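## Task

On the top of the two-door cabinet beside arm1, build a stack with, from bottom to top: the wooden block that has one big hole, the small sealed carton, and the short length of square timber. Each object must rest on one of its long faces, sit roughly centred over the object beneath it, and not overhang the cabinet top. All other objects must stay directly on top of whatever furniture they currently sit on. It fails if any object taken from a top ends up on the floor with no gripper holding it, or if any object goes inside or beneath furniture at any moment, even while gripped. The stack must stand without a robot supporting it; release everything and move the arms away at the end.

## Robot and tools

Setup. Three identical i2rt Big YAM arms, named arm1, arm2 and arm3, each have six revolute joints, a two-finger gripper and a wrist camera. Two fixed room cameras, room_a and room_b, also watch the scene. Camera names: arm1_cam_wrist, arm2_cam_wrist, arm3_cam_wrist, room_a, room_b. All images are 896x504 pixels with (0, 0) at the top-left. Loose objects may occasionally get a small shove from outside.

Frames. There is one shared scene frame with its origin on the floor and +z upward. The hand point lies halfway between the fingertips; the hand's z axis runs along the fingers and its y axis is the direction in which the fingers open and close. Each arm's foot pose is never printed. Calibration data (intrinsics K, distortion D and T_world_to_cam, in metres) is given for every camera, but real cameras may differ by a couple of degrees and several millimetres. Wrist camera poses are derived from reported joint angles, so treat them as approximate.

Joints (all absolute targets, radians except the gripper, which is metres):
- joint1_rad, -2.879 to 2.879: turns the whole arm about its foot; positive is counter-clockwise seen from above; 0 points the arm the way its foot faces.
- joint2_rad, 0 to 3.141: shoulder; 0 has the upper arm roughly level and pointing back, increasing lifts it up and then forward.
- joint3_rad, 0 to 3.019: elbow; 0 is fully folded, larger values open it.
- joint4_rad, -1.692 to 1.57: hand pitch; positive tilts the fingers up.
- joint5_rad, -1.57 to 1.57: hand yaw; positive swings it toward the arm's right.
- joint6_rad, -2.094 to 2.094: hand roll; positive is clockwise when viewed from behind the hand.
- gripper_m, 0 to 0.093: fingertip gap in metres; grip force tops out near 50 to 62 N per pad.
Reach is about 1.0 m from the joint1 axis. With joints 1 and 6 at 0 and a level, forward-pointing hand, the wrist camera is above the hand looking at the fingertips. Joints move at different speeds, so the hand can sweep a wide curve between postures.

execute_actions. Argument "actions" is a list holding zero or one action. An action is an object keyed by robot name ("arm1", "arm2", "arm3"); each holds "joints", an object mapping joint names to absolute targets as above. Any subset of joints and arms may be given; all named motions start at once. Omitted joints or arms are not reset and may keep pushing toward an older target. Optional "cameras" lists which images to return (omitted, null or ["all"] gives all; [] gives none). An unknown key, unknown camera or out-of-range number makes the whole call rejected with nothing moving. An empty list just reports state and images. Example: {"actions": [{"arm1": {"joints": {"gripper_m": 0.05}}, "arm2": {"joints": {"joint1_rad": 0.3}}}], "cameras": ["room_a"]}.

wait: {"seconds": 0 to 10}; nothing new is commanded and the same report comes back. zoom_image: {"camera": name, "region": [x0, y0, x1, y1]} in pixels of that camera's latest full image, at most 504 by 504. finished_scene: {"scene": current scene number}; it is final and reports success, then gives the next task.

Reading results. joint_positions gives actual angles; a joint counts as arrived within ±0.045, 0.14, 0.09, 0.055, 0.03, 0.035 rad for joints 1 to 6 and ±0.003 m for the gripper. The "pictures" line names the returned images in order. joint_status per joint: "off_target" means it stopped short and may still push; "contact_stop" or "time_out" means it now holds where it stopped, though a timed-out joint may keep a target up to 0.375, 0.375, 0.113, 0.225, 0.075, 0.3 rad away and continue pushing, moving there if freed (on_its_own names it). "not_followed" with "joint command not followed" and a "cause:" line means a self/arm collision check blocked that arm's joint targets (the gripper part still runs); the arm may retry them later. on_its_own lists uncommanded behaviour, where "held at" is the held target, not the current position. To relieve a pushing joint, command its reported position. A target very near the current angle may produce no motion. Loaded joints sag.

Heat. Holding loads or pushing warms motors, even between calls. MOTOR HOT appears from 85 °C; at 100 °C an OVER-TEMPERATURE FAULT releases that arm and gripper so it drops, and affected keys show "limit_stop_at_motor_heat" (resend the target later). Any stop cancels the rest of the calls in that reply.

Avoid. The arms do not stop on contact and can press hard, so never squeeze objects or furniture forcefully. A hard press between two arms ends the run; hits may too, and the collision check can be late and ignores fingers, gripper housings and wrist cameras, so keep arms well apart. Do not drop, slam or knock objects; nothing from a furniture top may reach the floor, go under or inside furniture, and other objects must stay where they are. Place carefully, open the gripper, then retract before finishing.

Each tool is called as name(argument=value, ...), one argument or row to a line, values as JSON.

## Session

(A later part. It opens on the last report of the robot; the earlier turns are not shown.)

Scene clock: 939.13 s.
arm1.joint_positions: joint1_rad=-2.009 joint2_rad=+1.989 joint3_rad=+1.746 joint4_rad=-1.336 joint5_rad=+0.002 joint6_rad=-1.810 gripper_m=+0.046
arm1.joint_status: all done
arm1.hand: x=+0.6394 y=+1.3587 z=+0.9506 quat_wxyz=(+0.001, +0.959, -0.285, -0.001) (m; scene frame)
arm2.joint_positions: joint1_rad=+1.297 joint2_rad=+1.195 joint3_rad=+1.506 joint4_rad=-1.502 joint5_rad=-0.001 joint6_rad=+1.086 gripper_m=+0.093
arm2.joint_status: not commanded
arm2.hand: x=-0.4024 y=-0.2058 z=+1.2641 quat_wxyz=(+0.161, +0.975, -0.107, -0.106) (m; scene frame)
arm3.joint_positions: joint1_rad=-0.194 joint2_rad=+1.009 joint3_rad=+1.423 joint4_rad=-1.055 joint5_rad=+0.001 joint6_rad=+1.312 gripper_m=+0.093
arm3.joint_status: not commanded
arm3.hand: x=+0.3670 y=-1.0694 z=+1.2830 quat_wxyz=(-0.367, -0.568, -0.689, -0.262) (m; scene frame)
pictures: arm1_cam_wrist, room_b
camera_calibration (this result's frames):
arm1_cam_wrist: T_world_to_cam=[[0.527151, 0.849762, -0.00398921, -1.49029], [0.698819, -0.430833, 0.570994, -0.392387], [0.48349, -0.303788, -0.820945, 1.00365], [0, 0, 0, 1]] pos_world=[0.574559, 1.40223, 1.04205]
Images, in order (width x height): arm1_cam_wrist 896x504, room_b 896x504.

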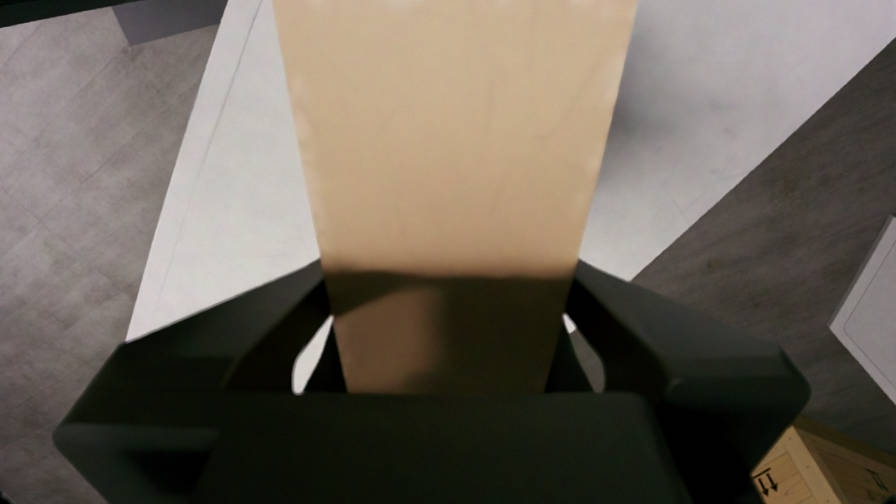

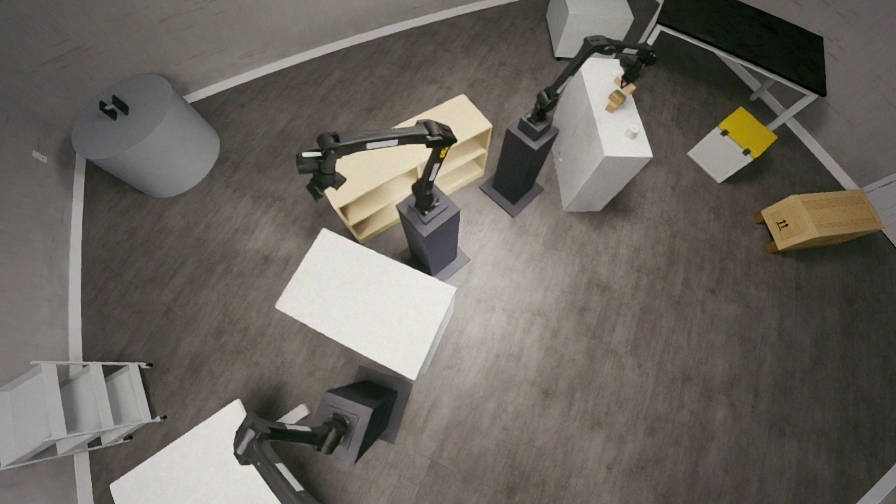

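execute_actions(
  actions=[
    {"arm1":{"joints":{"joint2_rad":2.04,"joint4_rad":-1.265}}},
  ],
  cameras=["arm1_cam_wrist","room_a"],
)

Scene clock: 946.67 s.
arm1.joint_positions: joint1_rad=-2.009 joint2_rad=+2.039 joint3_rad=+1.746 joint4_rad=-1.282 joint5_rad=+0.002 joint6_rad=-1.810 gripper_m=+0.046
arm1.joint_status: all done
arm1.hand: x=+0.6479 y=+1.3668 z=+0.9211 quat_wxyz=(-0.001, +0.959, -0.285, +0.000) (m; scene frame)
arm2.joint_positions: joint1_rad=+1.297 joint2_rad=+1.195 joint3_rad=+1.506 joint4_rad=-1.502 joint5_rad=-0.001 joint6_rad=+1.086 gripper_m=+0.093
arm2.joint_status: not commanded
arm2.hand: x=-0.4024 y=-0.2058 z=+1.2641 quat_wxyz=(+0.161, +0.975, -0.107, -0.106) (m; scene frame)
arm3.joint_positions: joint1_rad=-0.194 joint2_rad=+1.009 joint3_rad=+1.423 joint4_rad=-1.055 joint5_rad=+0.001 joint6_rad=+1.312 gripper_m=+0.093
arm3.joint_status: not commanded
arm3.hand: x=+0.3670 y=-1.0694 z=+1.2830 quat_wxyz=(-0.367, -0.568, -0.689, -0.262) (m; scene frame)
pictures: arm1_cam_wrist, room_a
camera_calibration (this result's frames):
arm1_cam_wrist: T_world_to_cam=[[0.527167, 0.849762, 0.0000639617, -1.50556], [0.697066, -0.432482, 0.57189, -0.375429], [0.485998, -0.301437, -0.82033, 0.972343], [0, 0, 0, 1]] pos_world=[0.582824, 1.4101, 1.01244]
Images, in order (width x height): arm1_cam_wrist 896x504, room_a 896x504.

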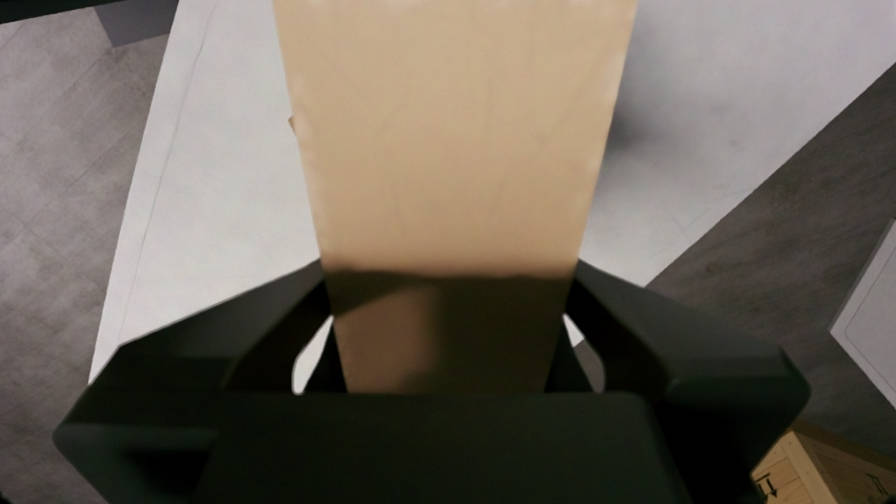

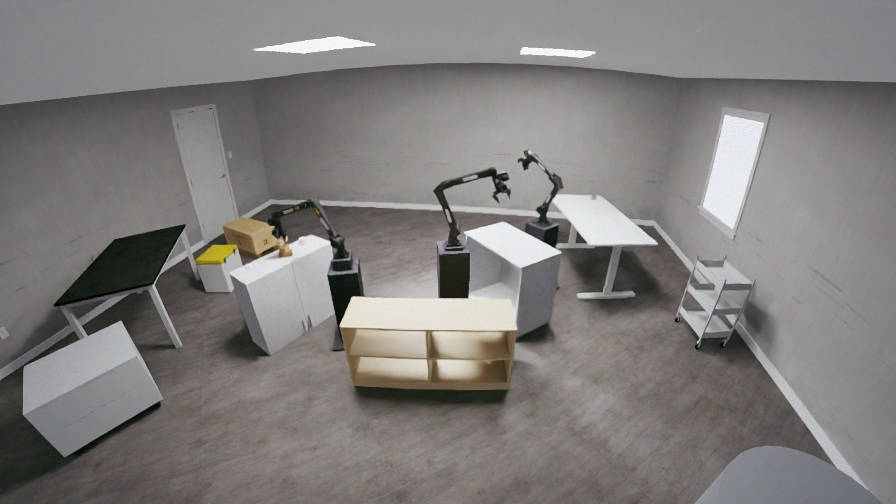

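execute_actions(
  actions=[
    {"arm1":{"joints":{"joint2_rad":2.068,"joint4_rad":-1.243}}},
  ],
  cameras=["arm1_cam_wrist","room_a"],
)

Scene clock: 952.50 s.
arm1.joint_positions: joint1_rad=-2.009 joint2_rad=+2.058 joint3_rad=+1.746 joint4_rad=-1.260 joint5_rad=+0.002 joint6_rad=-1.810 gripper_m=+0.046
arm1.joint_status: all done
arm1.hand: x=+0.6512 y=+1.3699 z=+0.9099 quat_wxyz=(-0.003, +0.959, -0.285, +0.001) (m; scene frame)
arm2.joint_positions: joint1_rad=+1.297 joint2_rad=+1.195 joint3_rad=+1.506 joint4_rad=-1.502 joint5_rad=-0.001 joint6_rad=+1.086 gripper_m=+0.093
arm2.joint_status: not commanded
arm2.hand: x=-0.4024 y=-0.2058 z=+1.2641 quat_wxyz=(+0.161, +0.975, -0.107, -0.106) (m; scene frame)
arm3.joint_positions: joint1_rad=-0.194 joint2_rad=+1.009 joint3_rad=+1.423 joint4_rad=-1.055 joint5_rad=+0.001 joint6_rad=+1.312 gripper_m=+0.093
arm3.joint_status: not commanded
arm3.hand: x=+0.3670 y=-1.0694 z=+1.2830 quat_wxyz=(-0.367, -0.568, -0.689, -0.262) (m; scene frame)
pictures: arm1_cam_wrist, room_a
camera_calibration (this result's frames):
arm1_cam_wrist: T_world_to_cam=[[0.527171, 0.849753, 0.0033802, -1.51291], [0.695629, -0.433833, 0.572615, -0.36784], [0.488048, -0.299515, -0.819817, 0.958093], [0, 0, 0, 1]] pos_world=[0.585848, 1.41298, 1.00121]
Images, in order (width x height): arm1_cam_wrist 896x504, room_a 896x504.

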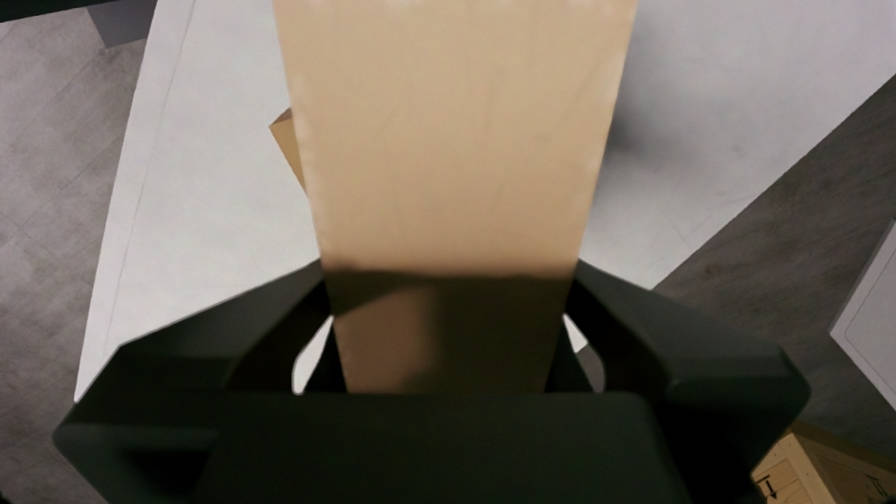

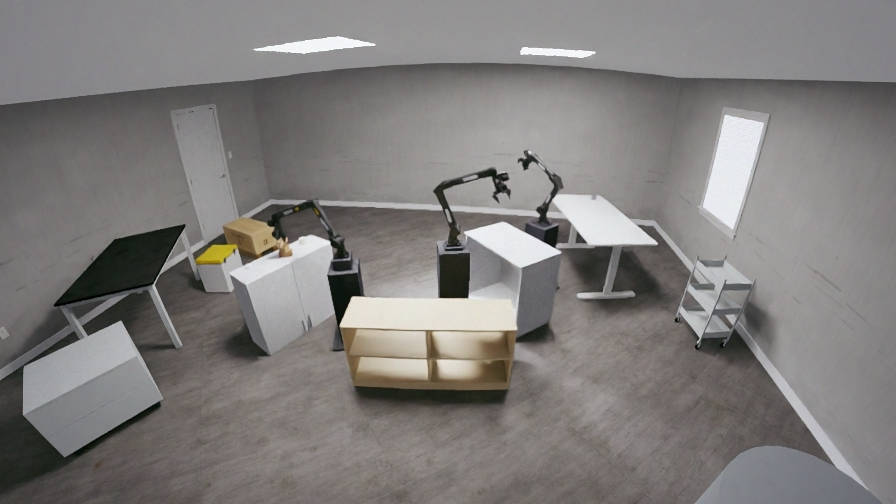

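zoom_image(
  camera="room_a",
  region=[250, 210, 330, 270],
)

zoom_image(
  camera="arm1_cam_wrist",
  region=[200, 60, 400, 220],
)

Region (250, 210, 330, 270) of room_a's 896x504 image, scaled by 6.300, with more detail than that image has; it fills the top 378 rows of this view, and the rest is white.

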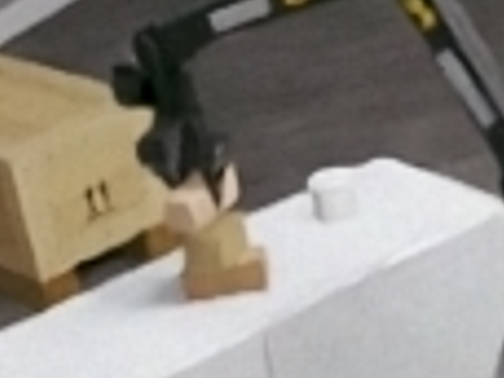

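Region (200, 60, 400, 220) of arm1_cam_wrist's 896x504 image, scaled by 2.520, with more detail than that image has; it fills the top 403 rows of this view, and the rest is white.

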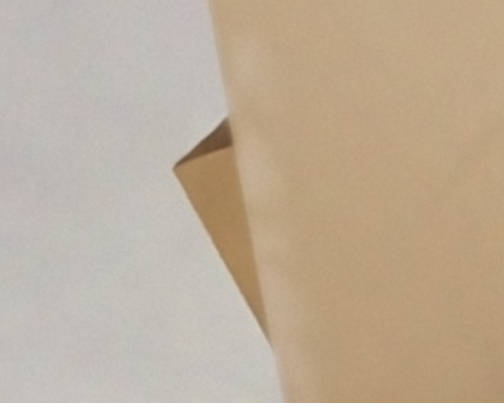

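execute_actions(
  actions=[
    {"arm1":{"joints":{"joint2_rad":2.086,"joint4_rad":-1.228}}},
  ],
  cameras=["arm1_cam_wrist","room_b"],
)

Scene clock: 983.50 s.
arm1.joint_positions: joint1_rad=-2.009 joint2_rad=+2.076 joint3_rad=+1.746 joint4_rad=-1.245 joint5_rad=+0.002 joint6_rad=-1.810 gripper_m=+0.046
arm1.joint_status: all done
arm1.hand: x=+0.6530 y=+1.3717 z=+0.8991 quat_wxyz=(-0.001, +0.959, -0.285, +0.000) (m; scene frame)
arm2.joint_positions: joint1_rad=+1.297 joint2_rad=+1.195 joint3_rad=+1.506 joint4_rad=-1.502 joint5_rad=-0.001 joint6_rad=+1.086 gripper_m=+0.093
arm2.joint_status: not commanded
arm2.hand: x=-0.4024 y=-0.2058 z=+1.2641 quat_wxyz=(+0.161, +0.975, -0.107, -0.106) (m; scene frame)
arm3.joint_positions: joint1_rad=-0.194 joint2_rad=+1.009 joint3_rad=+1.423 joint4_rad=-1.055 joint5_rad=+0.001 joint6_rad=+1.312 gripper_m=+0.093
arm3.joint_status: not commanded
arm3.hand: x=+0.3670 y=-1.0694 z=+1.2830 quat_wxyz=(-0.367, -0.568, -0.689, -0.262) (m; scene frame)
pictures: arm1_cam_wrist, room_b
camera_calibration (this result's frames):
arm1_cam_wrist: T_world_to_cam=[[0.527168, 0.849761, 0.000432433, -1.5127], [0.696906, -0.432632, 0.571971, -0.364079], [0.486226, -0.301223, -0.820274, 0.952827], [0, 0, 0, 1]] pos_world=[0.587889, 1.41494, 0.990476]
Images, in order (width x height): arm1_cam_wrist 896x504, room_b 896x504.

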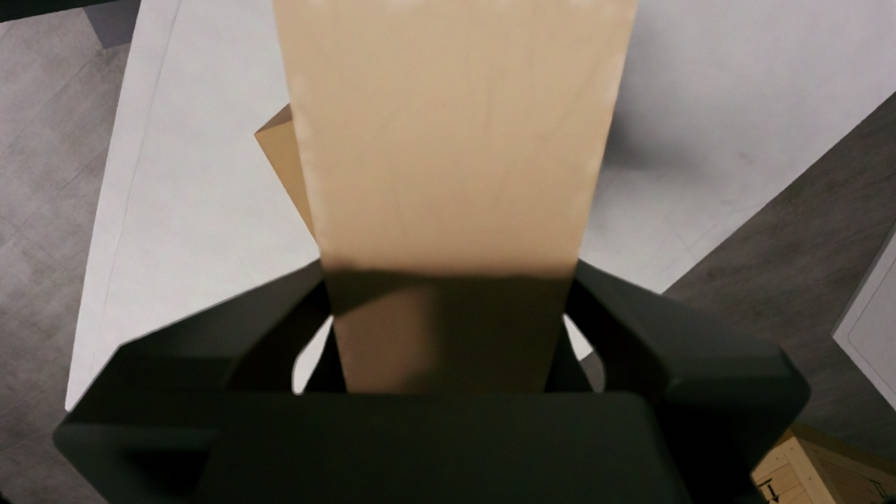

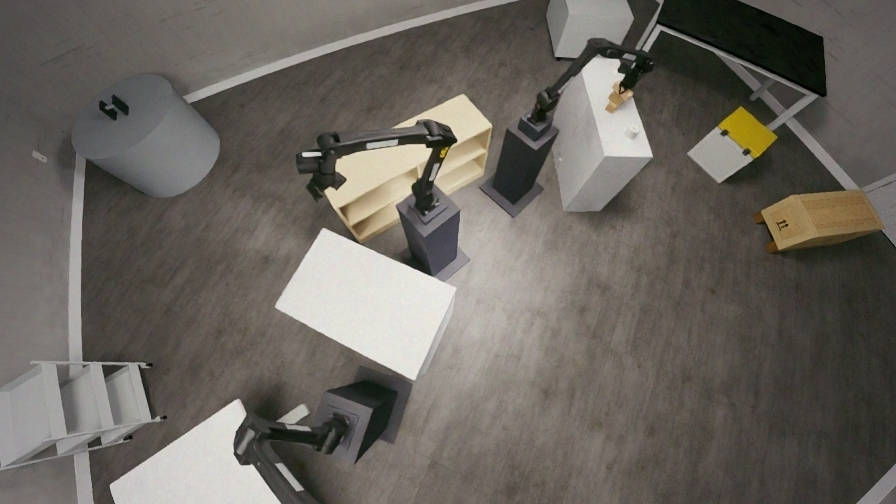

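execute_actions(
  actions=[
    {"arm1":{"joints":{"joint2_rad":2.096}}},
  ],
  cameras=["arm1_cam_wrist"],
)

Scene clock: 988.73 s.
arm1.joint_positions: joint1_rad=-2.009 joint2_rad=+2.082 joint3_rad=+1.746 joint4_rad=-1.245 joint5_rad=+0.002 joint6_rad=-1.810 gripper_m=+0.046
arm1.joint_status: all done
arm1.hand: x=+0.6527 y=+1.3714 z=+0.8954 quat_wxyz=(+0.001, +0.959, -0.285, -0.001) (m; scene frame)
arm2.joint_positions: joint1_rad=+1.297 joint2_rad=+1.195 joint3_rad=+1.506 joint4_rad=-1.502 joint5_rad=-0.001 joint6_rad=+1.086 gripper_m=+0.093
arm2.joint_status: not commanded
arm2.hand: x=-0.4024 y=-0.2058 z=+1.2641 quat_wxyz=(+0.161, +0.975, -0.107, -0.106) (m; scene frame)
arm3.joint_positions: joint1_rad=-0.194 joint2_rad=+1.009 joint3_rad=+1.423 joint4_rad=-1.055 joint5_rad=+0.001 joint6_rad=+1.312 gripper_m=+0.093
arm3.joint_status: not commanded
arm3.hand: x=+0.3670 y=-1.0694 z=+1.2830 quat_wxyz=(-0.367, -0.568, -0.689, -0.262) (m; scene frame)
pictures: arm1_cam_wrist
camera_calibration (this result's frames):
arm1_cam_wrist: T_world_to_cam=[[0.527142, 0.849759, -0.00546307, -1.507], [0.699456, -0.430234, 0.570666, -0.36566], [0.482578, -0.304643, -0.821164, 0.957744], [0, 0, 0, 1]] pos_world=[0.58798, 1.41504, 0.986902]
Images, in order (width x height): arm1_cam_wrist 896x504.

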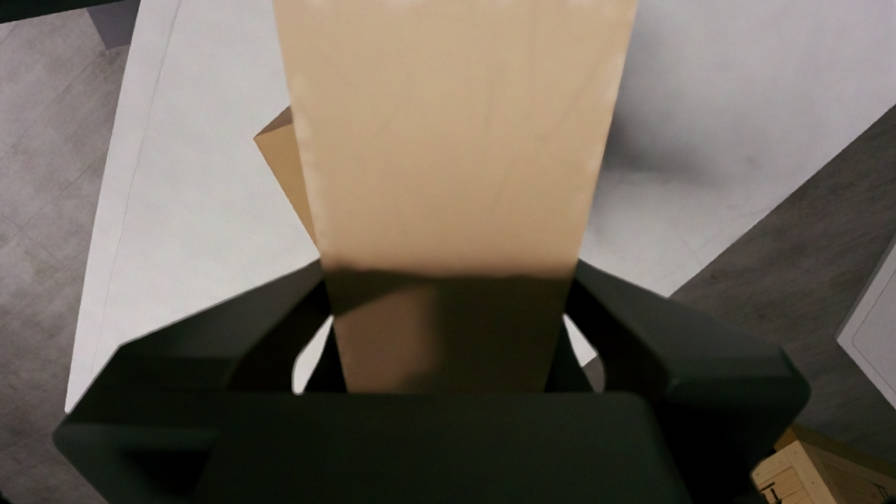

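execute_actions(
  actions=[
    {"arm1":{"joints":{"joint2_rad":2.106,"joint4_rad":-1.232}}},
  ],
  cameras=["arm1_cam_wrist","room_a"],
)

Scene clock: 993.17 s.
arm1.joint_positions: joint1_rad=-2.009 joint2_rad=+2.087 joint3_rad=+1.746 joint4_rad=-1.245 joint5_rad=+0.002 joint6_rad=-1.811 gripper_m=+0.046
arm1.joint_status: all done
arm1.hand: x=+0.6525 y=+1.3713 z=+0.8927 quat_wxyz=(+0.003, +0.959, -0.285, -0.002) (m; scene frame)
arm2.joint_positions: joint1_rad=+1.297 joint2_rad=+1.195 joint3_rad=+1.506 joint4_rad=-1.502 joint5_rad=-0.001 joint6_rad=+1.086 gripper_m=+0.093
arm2.joint_status: not commanded
arm2.hand: x=-0.4024 y=-0.2058 z=+1.2641 quat_wxyz=(+0.161, +0.975, -0.107, -0.106) (m; scene frame)
arm3.joint_positions: joint1_rad=-0.194 joint2_rad=+1.009 joint3_rad=+1.423 joint4_rad=-1.055 joint5_rad=+0.001 joint6_rad=+1.312 gripper_m=+0.093
arm3.joint_status: not commanded
arm3.hand: x=+0.3670 y=-1.0694 z=+1.2830 quat_wxyz=(-0.367, -0.568, -0.689, -0.262) (m; scene frame)
pictures: arm1_cam_wrist, room_a
camera_calibration (this result's frames):
arm1_cam_wrist: T_world_to_cam=[[0.526785, 0.849945, -0.00951497, -1.50319], [0.701371, -0.428323, 0.569754, -0.367084], [0.480184, -0.306811, -0.821761, 0.960583], [0, 0, 0, 1]] pos_world=[0.588065, 1.41512, 0.984213]
Images, in order (width x height): arm1_cam_wrist 896x504, room_a 896x504.

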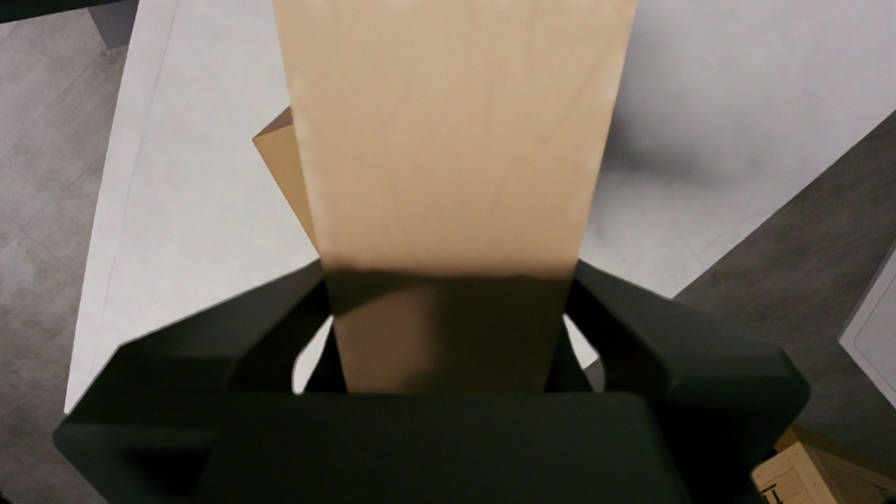

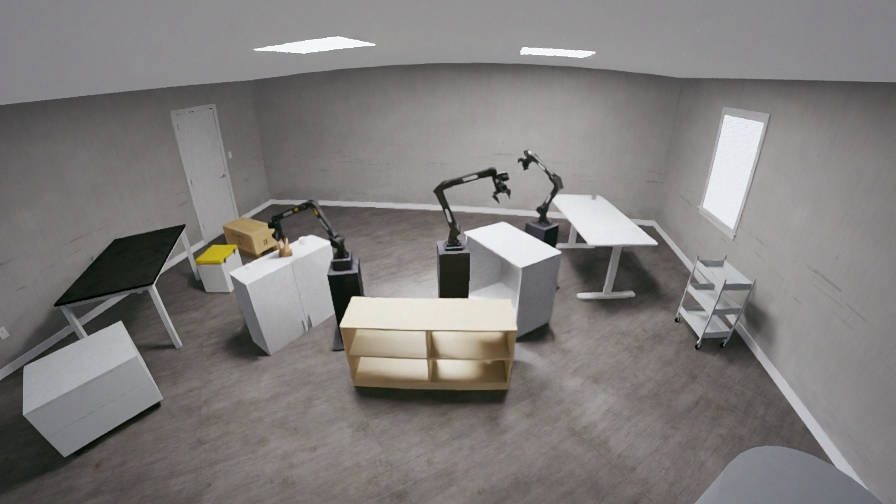

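zoom_image(
  camera="room_a",
  region=[260, 220, 310, 265],
)

Region (260, 220, 310, 265) of room_a's 896x504 image, scaled by 10.080, with more detail than that image has; it fills the top 454 rows of this view, and the rest is white.

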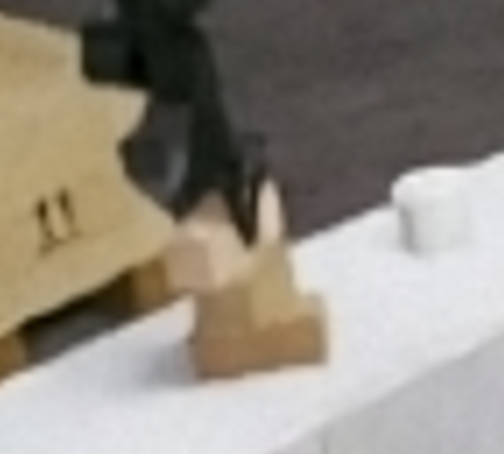

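execute_actions(
  actions=[
    {"arm1":{"joints":{"joint2_rad":2.092,"gripper_m":0.093}}},
  ],
  cameras=["arm1_cam_wrist","room_a"],
)

Scene clock: 1012.43 s.
arm1.joint_positions: joint1_rad=-2.009 joint2_rad=+2.087 joint3_rad=+1.746 joint4_rad=-1.245 joint5_rad=+0.002 joint6_rad=-1.811 gripper_m=+0.093
arm1.joint_status: all done
arm1.hand: x=+0.6525 y=+1.3713 z=+0.8927 quat_wxyz=(+0.003, +0.959, -0.285, -0.002) (m; scene frame)
arm2.joint_positions: joint1_rad=+1.297 joint2_rad=+1.195 joint3_rad=+1.506 joint4_rad=-1.502 joint5_rad=-0.001 joint6_rad=+1.086 gripper_m=+0.093
arm2.joint_status: not commanded
arm2.hand: x=-0.4024 y=-0.2058 z=+1.2641 quat_wxyz=(+0.161, +0.975, -0.107, -0.106) (m; scene frame)
arm3.joint_positions: joint1_rad=-0.194 joint2_rad=+1.009 joint3_rad=+1.423 joint4_rad=-1.055 joint5_rad=+0.001 joint6_rad=+1.312 gripper_m=+0.093
arm3.joint_status: not commanded
arm3.hand: x=+0.3670 y=-1.0694 z=+1.2830 quat_wxyz=(-0.367, -0.568, -0.689, -0.262) (m; scene frame)
pictures: arm1_cam_wrist, room_a
camera_calibration (this result's frames):
arm1_cam_wrist: T_world_to_cam=[[0.526785, 0.849945, -0.00951497, -1.50319], [0.701371, -0.428323, 0.569754, -0.367084], [0.480184, -0.306811, -0.821761, 0.960583], [0, 0, 0, 1]] pos_world=[0.588065, 1.41512, 0.984213]
Images, in order (width x height): arm1_cam_wrist 896x504, room_a 896x504.

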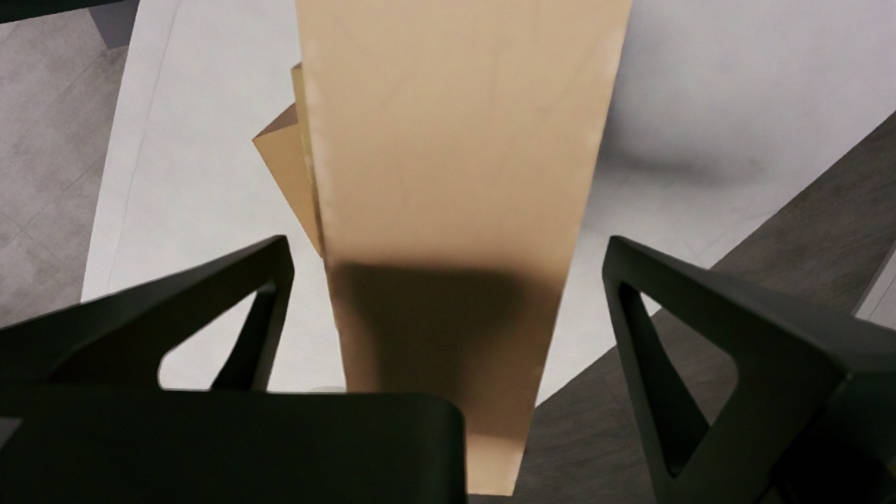

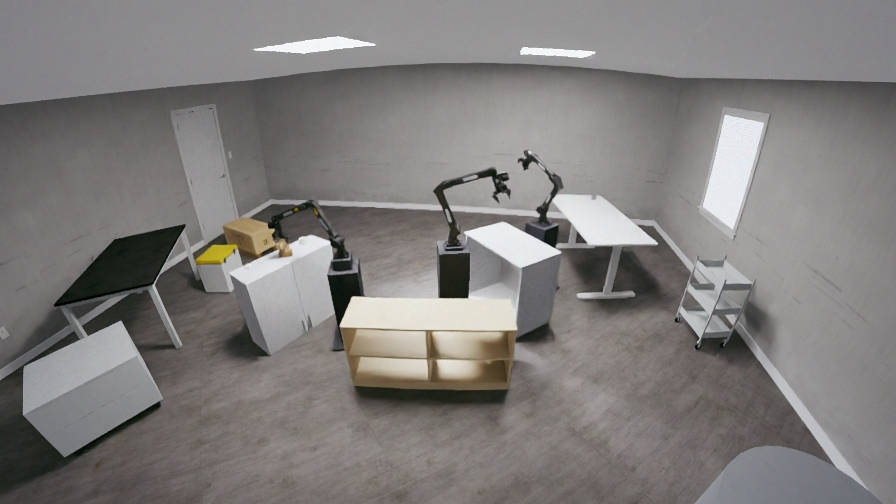

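execute_actions(
  actions=[
    {"arm1":{"joints":{"joint2_rad":1.96}}},
  ],
  cameras=["arm1_cam_wrist","room_a"],
)

Scene clock: 1027.17 s.
arm1.joint_positions: joint1_rad=-2.009 joint2_rad=+1.961 joint3_rad=+1.746 joint4_rad=-1.245 joint5_rad=+0.002 joint6_rad=-1.811 gripper_m=+0.093
arm1.joint_status: all done
arm1.hand: x=+0.6560 y=+1.3742 z=+0.9685 quat_wxyz=(-0.051, +0.957, -0.284, +0.029) (m; scene frame)
arm2.joint_positions: joint1_rad=+1.297 joint2_rad=+1.195 joint3_rad=+1.506 joint4_rad=-1.502 joint5_rad=-0.001 joint6_rad=+1.086 gripper_m=+0.093
arm2.joint_status: not commanded
arm2.hand: x=-0.4024 y=-0.2058 z=+1.2641 quat_wxyz=(+0.161, +0.975, -0.107, -0.106) (m; scene frame)
arm3.joint_positions: joint1_rad=-0.194 joint2_rad=+1.009 joint3_rad=+1.423 joint4_rad=-1.055 joint5_rad=+0.001 joint6_rad=+1.312 gripper_m=+0.093
arm3.joint_status: not commanded
arm3.hand: x=+0.3670 y=-1.0694 z=+1.2830 quat_wxyz=(-0.367, -0.568, -0.689, -0.262) (m; scene frame)
pictures: arm1_cam_wrist, room_a
camera_calibration (this result's frames):
arm1_cam_wrist: T_world_to_cam=[[0.522439, 0.845409, 0.111089, -1.61447], [0.648123, -0.478382, 0.592526, -0.329752], [0.55407, -0.237559, -0.797855, 0.855344], [0, 0, 0, 1]] pos_world=[0.583262, 1.41033, 1.05718]
Images, in order (width x height): arm1_cam_wrist 896x504, room_a 896x504.

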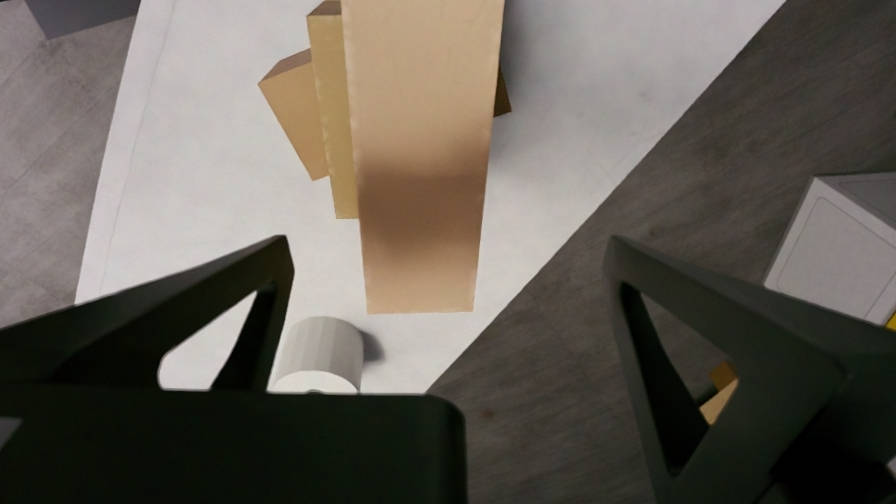

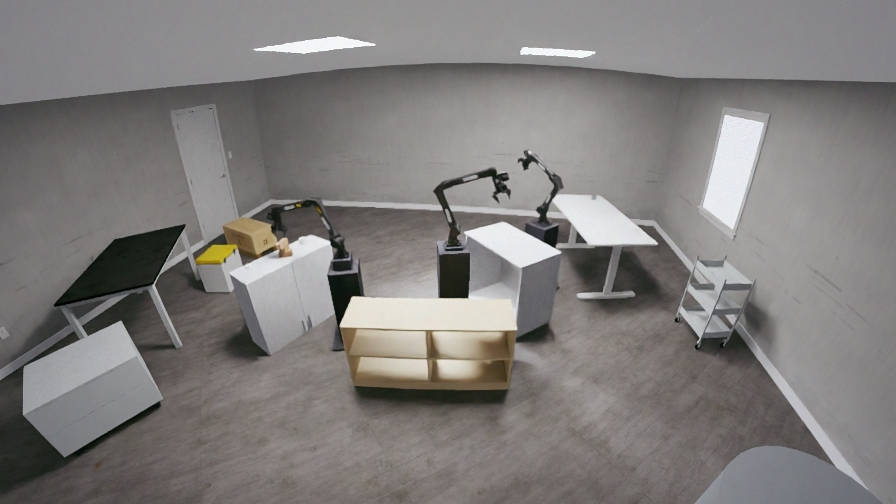

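zoom_image(
  camera="arm1_cam_wrist",
  region=[240, 0, 560, 330],
)

Region (240, 0, 560, 330) of arm1_cam_wrist's 896x504 image, scaled by 1.527, with more detail than that image has; it fills the left 489 columns of this view, and the rest is white.

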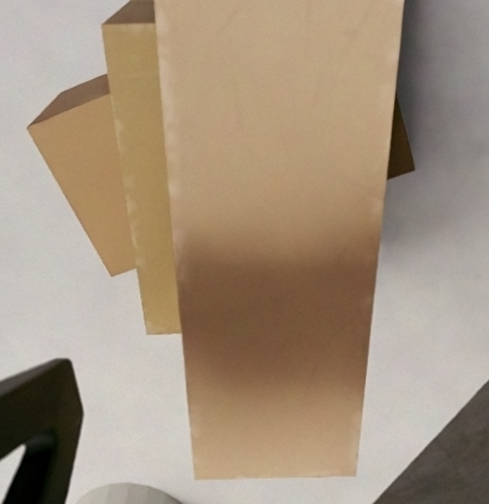

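execute_actions(
  actions=[
    {"arm1":{"joints":{"joint1_rad":-2.02,"joint3_rad":1.70,"joint4_rad":-1.2}}},
  ],
  cameras=["arm1_cam_wrist"],
)

Scene clock: 1088.87 s.
arm1.joint_positions: joint1_rad=-2.009 joint2_rad=+1.961 joint3_rad=+1.697 joint4_rad=-1.219 joint5_rad=+0.002 joint6_rad=-1.811 gripper_m=+0.093
arm1.joint_status: all done
arm1.hand: x=+0.6486 y=+1.3673 z=+0.9496 quat_wxyz=(-0.041, +0.958, -0.284, +0.023) (m; scene frame)
arm2.joint_positions: joint1_rad=+1.297 joint2_rad=+1.195 joint3_rad=+1.506 joint4_rad=-1.502 joint5_rad=-0.001 joint6_rad=+1.086 gripper_m=+0.093
arm2.joint_status: not commanded
arm2.hand: x=-0.4024 y=-0.2058 z=+1.2641 quat_wxyz=(+0.161, +0.975, -0.107, -0.106) (m; scene frame)
arm3.joint_positions: joint1_rad=-0.194 joint2_rad=+1.009 joint3_rad=+1.423 joint4_rad=-1.055 joint5_rad=+0.001 joint6_rad=+1.312 gripper_m=+0.093
arm3.joint_status: not commanded
arm3.hand: x=+0.3670 y=-1.0694 z=+1.2830 quat_wxyz=(-0.367, -0.568, -0.689, -0.262) (m; scene frame)
pictures: arm1_cam_wrist
camera_calibration (this result's frames):
arm1_cam_wrist: T_world_to_cam=[[0.52408, 0.847034, 0.0887344, -1.58481], [0.658178, -0.468932, 0.588986, -0.333145], [0.540501, -0.250273, -0.803257, 0.874046], [0, 0, 0, 1]] pos_world=[0.577413, 1.40491, 1.03893]
Images, in order (width x height): arm1_cam_wrist 896x504.

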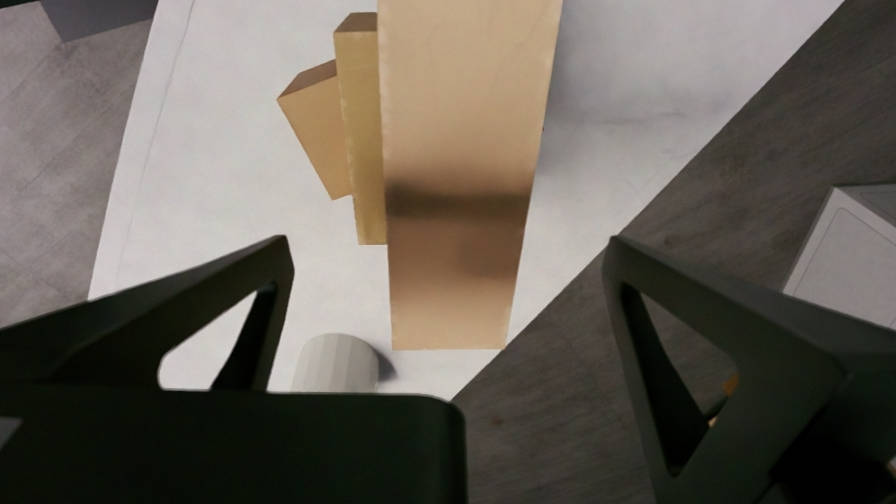

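execute_actions(
  actions=[
    {"arm1":{"joints":{"joint2_rad":2.035}}},
  ],
  cameras=["arm1_cam_wrist"],
)

Scene clock: 1108.10 s.
arm1.joint_positions: joint1_rad=-2.009 joint2_rad=+2.028 joint3_rad=+1.697 joint4_rad=-1.218 joint5_rad=+0.002 joint6_rad=-1.811 gripper_m=+0.093
arm1.joint_status: all done
arm1.hand: x=+0.6469 y=+1.3659 z=+0.9100 quat_wxyz=(-0.012, +0.959, -0.285, +0.007) (m; scene frame)
arm2.joint_positions: joint1_rad=+1.297 joint2_rad=+1.195 joint3_rad=+1.506 joint4_rad=-1.502 joint5_rad=-0.001 joint6_rad=+1.086 gripper_m=+0.093
arm2.joint_status: not commanded
arm2.hand: x=-0.4024 y=-0.2058 z=+1.2641 quat_wxyz=(+0.161, +0.975, -0.107, -0.106) (m; scene frame)
arm3.joint_positions: joint1_rad=-0.194 joint2_rad=+1.009 joint3_rad=+1.423 joint4_rad=-1.055 joint5_rad=+0.001 joint6_rad=+1.312 gripper_m=+0.093
arm3.joint_status: not commanded
arm3.hand: x=+0.3670 y=-1.0694 z=+1.2830 quat_wxyz=(-0.367, -0.568, -0.689, -0.262) (m; scene frame)
pictures: arm1_cam_wrist
camera_calibration (this result's frames):
arm1_cam_wrist: T_world_to_cam=[[0.52666, 0.849694, 0.0254833, -1.52691], [0.68617, -0.442617, 0.577288, -0.352802], [0.501797, -0.286548, -0.816143, 0.929134], [0, 0, 0, 1]] pos_world=[0.580008, 1.40749, 1.00089]
Images, in order (width x height): arm1_cam_wrist 896x504.

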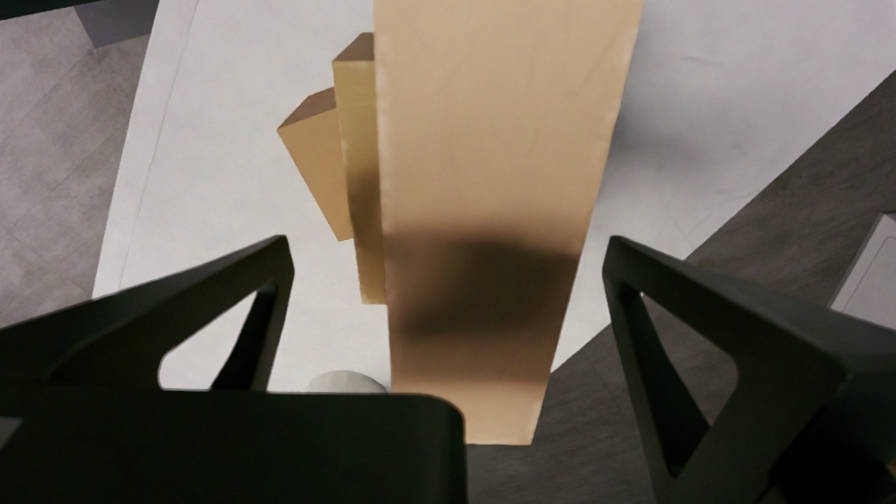

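execute_actions(
  actions=[
    {"arm1":{"joints":{"joint2_rad":2.062}}},
  ],
  cameras=["arm1_cam_wrist"],
)

Scene clock: 1115.53 s.
arm1.joint_positions: joint1_rad=-2.009 joint2_rad=+2.039 joint3_rad=+1.697 joint4_rad=-1.218 joint5_rad=+0.002 joint6_rad=-1.811 gripper_m=+0.093
arm1.joint_status: all done
arm1.hand: x=+0.6464 y=+1.3654 z=+0.9032 quat_wxyz=(-0.007, +0.959, -0.285, +0.004) (m; scene frame)
arm2.joint_positions: joint1_rad=+1.297 joint2_rad=+1.195 joint3_rad=+1.506 joint4_rad=-1.502 joint5_rad=-0.001 joint6_rad=+1.086 gripper_m=+0.093
arm2.joint_status: not commanded
arm2.hand: x=-0.4024 y=-0.2058 z=+1.2641 quat_wxyz=(+0.161, +0.975, -0.107, -0.106) (m; scene frame)
arm3.joint_positions: joint1_rad=-0.194 joint2_rad=+1.009 joint3_rad=+1.423 joint4_rad=-1.055 joint5_rad=+0.001 joint6_rad=+1.312 gripper_m=+0.093
arm3.joint_status: not commanded
arm3.hand: x=+0.3670 y=-1.0694 z=+1.2830 quat_wxyz=(-0.367, -0.568, -0.689, -0.262) (m; scene frame)
pictures: arm1_cam_wrist
camera_calibration (this result's frames):
arm1_cam_wrist: T_world_to_cam=[[0.526799, 0.849867, 0.0144326, -1.51643], [0.690992, -0.438083, 0.57499, -0.355956], [0.494988, -0.292932, -0.818033, 0.938531], [0, 0, 0, 1]] pos_world=[0.580254, 1.40775, 0.994306]
Images, in order (width x height): arm1_cam_wrist 896x504.

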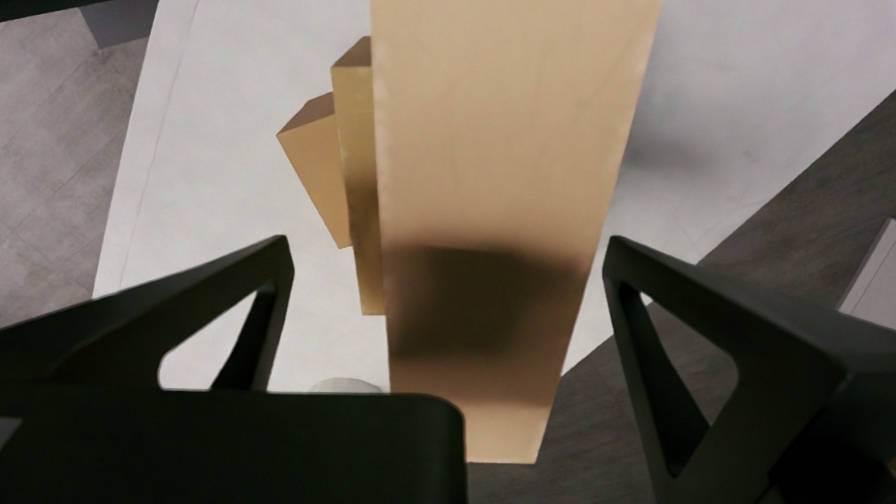

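zoom_image(
  camera="arm1_cam_wrist",
  region=[520, 150, 700, 330],
)

Region (520, 150, 700, 330) of arm1_cam_wrist's 896x504 image, scaled by 2.800, with more detail than that image has.

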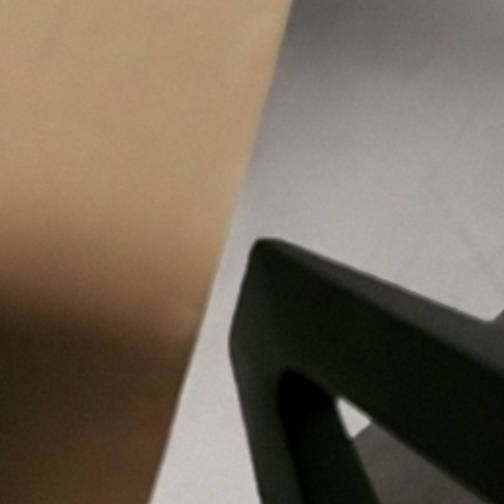

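execute_actions(
  actions=[
    {"arm1":{"joints":{"joint2_rad":2.075}}},
  ],
  cameras=["arm1_cam_wrist"],
)

Scene clock: 1128.47 s.
arm1.joint_positions: joint1_rad=-2.009 joint2_rad=+2.053 joint3_rad=+1.697 joint4_rad=-1.218 joint5_rad=+0.002 joint6_rad=-1.811 gripper_m=+0.093
arm1.joint_status: all done
arm1.hand: x=+0.6457 y=+1.3648 z=+0.8953 quat_wxyz=(-0.002, +0.959, -0.285, +0.000) (m; scene frame)
arm2.joint_positions: joint1_rad=+1.297 joint2_rad=+1.195 joint3_rad=+1.506 joint4_rad=-1.502 joint5_rad=-0.001 joint6_rad=+1.086 gripper_m=+0.093
arm2.joint_status: not commanded
arm2.hand: x=-0.4024 y=-0.2058 z=+1.2641 quat_wxyz=(+0.161, +0.975, -0.107, -0.106) (m; scene frame)
arm3.joint_positions: joint1_rad=-0.194 joint2_rad=+1.009 joint3_rad=+1.423 joint4_rad=-1.055 joint5_rad=+0.001 joint6_rad=+1.312 gripper_m=+0.093
arm3.joint_status: not commanded
arm3.hand: x=+0.3670 y=-1.0694 z=+1.2830 quat_wxyz=(-0.367, -0.568, -0.689, -0.262) (m; scene frame)
pictures: arm1_cam_wrist
camera_calibration (this result's frames):
arm1_cam_wrist: T_world_to_cam=[[0.526846, 0.84996, 0.00153785, -1.50406], [0.696592, -0.432817, 0.572214, -0.359516], [0.487025, -0.300397, -0.820103, 0.949385], [0, 0, 0, 1]] pos_world=[0.580472, 1.40798, 0.986627]
Images, in order (width x height): arm1_cam_wrist 896x504.

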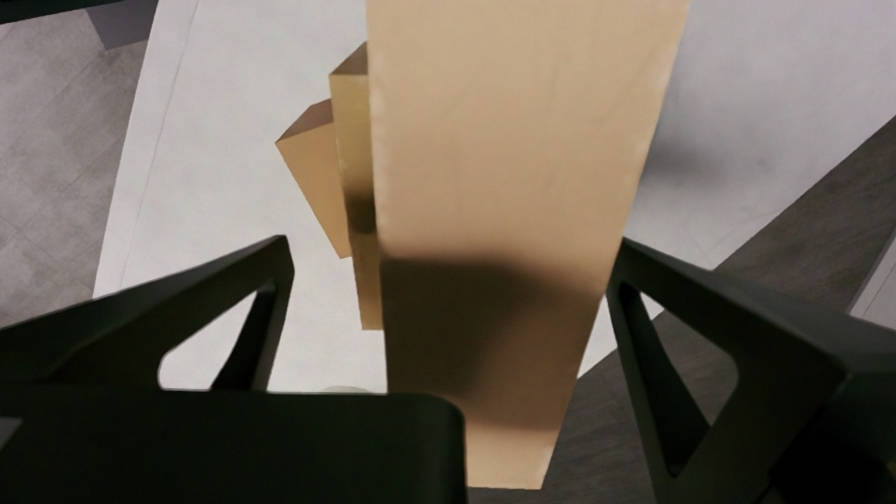

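execute_actions(
  actions=[
    {"arm1":{"joints":{"joint2_rad":2.089,"joint4_rad":-1.195}}},
  ],
  cameras=["arm1_cam_wrist"],
)

Scene clock: 1138.57 s.
arm1.joint_positions: joint1_rad=-2.009 joint2_rad=+2.067 joint3_rad=+1.697 joint4_rad=-1.212 joint5_rad=+0.002 joint6_rad=-1.811 gripper_m=+0.093
arm1.joint_status: all done
arm1.hand: x=+0.6460 y=+1.3652 z=+0.8869 quat_wxyz=(+0.002, +0.959, -0.285, -0.002) (m; scene frame)
arm2.joint_positions: joint1_rad=+1.297 joint2_rad=+1.195 joint3_rad=+1.506 joint4_rad=-1.502 joint5_rad=-0.001 joint6_rad=+1.086 gripper_m=+0.093
arm2.joint_status: not commanded
arm2.hand: x=-0.4024 y=-0.2058 z=+1.2641 quat_wxyz=(+0.161, +0.975, -0.107, -0.106) (m; scene frame)
arm3.joint_positions: joint1_rad=-0.194 joint2_rad=+1.009 joint3_rad=+1.423 joint4_rad=-1.055 joint5_rad=+0.001 joint6_rad=+1.312 gripper_m=+0.093
arm3.joint_status: not commanded
arm3.hand: x=+0.3670 y=-1.0694 z=+1.2830 quat_wxyz=(-0.367, -0.568, -0.689, -0.262) (m; scene frame)
pictures: arm1_cam_wrist
camera_calibration (this result's frames):
arm1_cam_wrist: T_world_to_cam=[[0.526813, 0.849958, -0.0061992, -1.4976], [0.699939, -0.429669, 0.5705, -0.359733], [0.482237, -0.304886, -0.821274, 0.952719], [0, 0, 0, 1]] pos_world=[0.581308, 1.4088, 0.978387]
Images, in order (width x height): arm1_cam_wrist 896x504.

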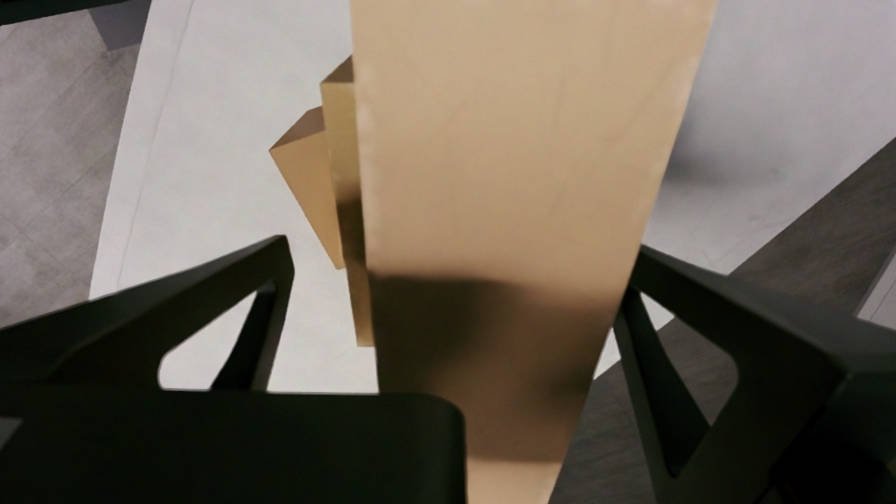

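execute_actions(
  actions=[
    {"arm1":{"joints":{"joint2_rad":2.072,"gripper_m":0.035}}},
  ],
  cameras=["arm1_cam_wrist"],
)

Scene clock: 1144.97 s.
arm1.joint_positions: joint1_rad=-2.009 joint2_rad=+2.067 joint3_rad=+1.697 joint4_rad=-1.209 joint5_rad=+0.001 joint6_rad=-1.812 gripper_m=+0.046
arm1.joint_status: gripper_m off_target (ended at +0.046, target +0.035); the others done
arm1.hand: x=+0.6466 y=+1.3656 z=+0.8869 quat_wxyz=(+0.000, +0.959, -0.284, -0.001) (m; scene frame)
arm2.joint_positions: joint1_rad=+1.297 joint2_rad=+1.195 joint3_rad=+1.506 joint4_rad=-1.502 joint5_rad=-0.001 joint6_rad=+1.086 gripper_m=+0.093
arm2.joint_status: not commanded
arm2.hand: x=-0.4024 y=-0.2058 z=+1.2641 quat_wxyz=(+0.161, +0.975, -0.107, -0.106) (m; scene frame)
arm3.joint_positions: joint1_rad=-0.194 joint2_rad=+1.009 joint3_rad=+1.423 joint4_rad=-1.055 joint5_rad=+0.001 joint6_rad=+1.312 gripper_m=+0.093
arm3.joint_status: not commanded
arm3.hand: x=+0.3670 y=-1.0694 z=+1.2830 quat_wxyz=(-0.367, -0.568, -0.689, -0.262) (m; scene frame)
pictures: arm1_cam_wrist
camera_calibration (this result's frames):
arm1_cam_wrist: T_world_to_cam=[[0.526182, 0.850367, -0.00305207, -1.50123], [0.699293, -0.430654, 0.570549, -0.358257], [0.483862, -0.302347, -0.821258, 0.948019], [0, 0, 0, 1]] pos_world=[0.581738, 1.40894, 0.978389]
Images, in order (width x height): arm1_cam_wrist 896x504.

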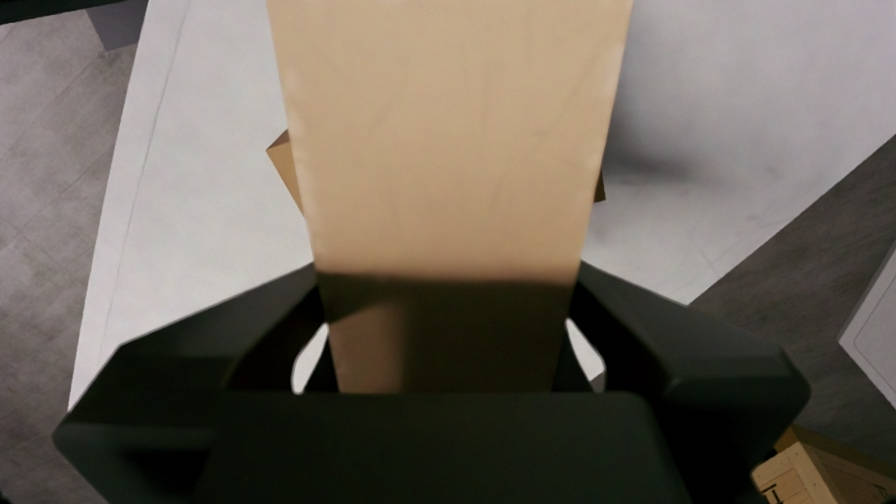

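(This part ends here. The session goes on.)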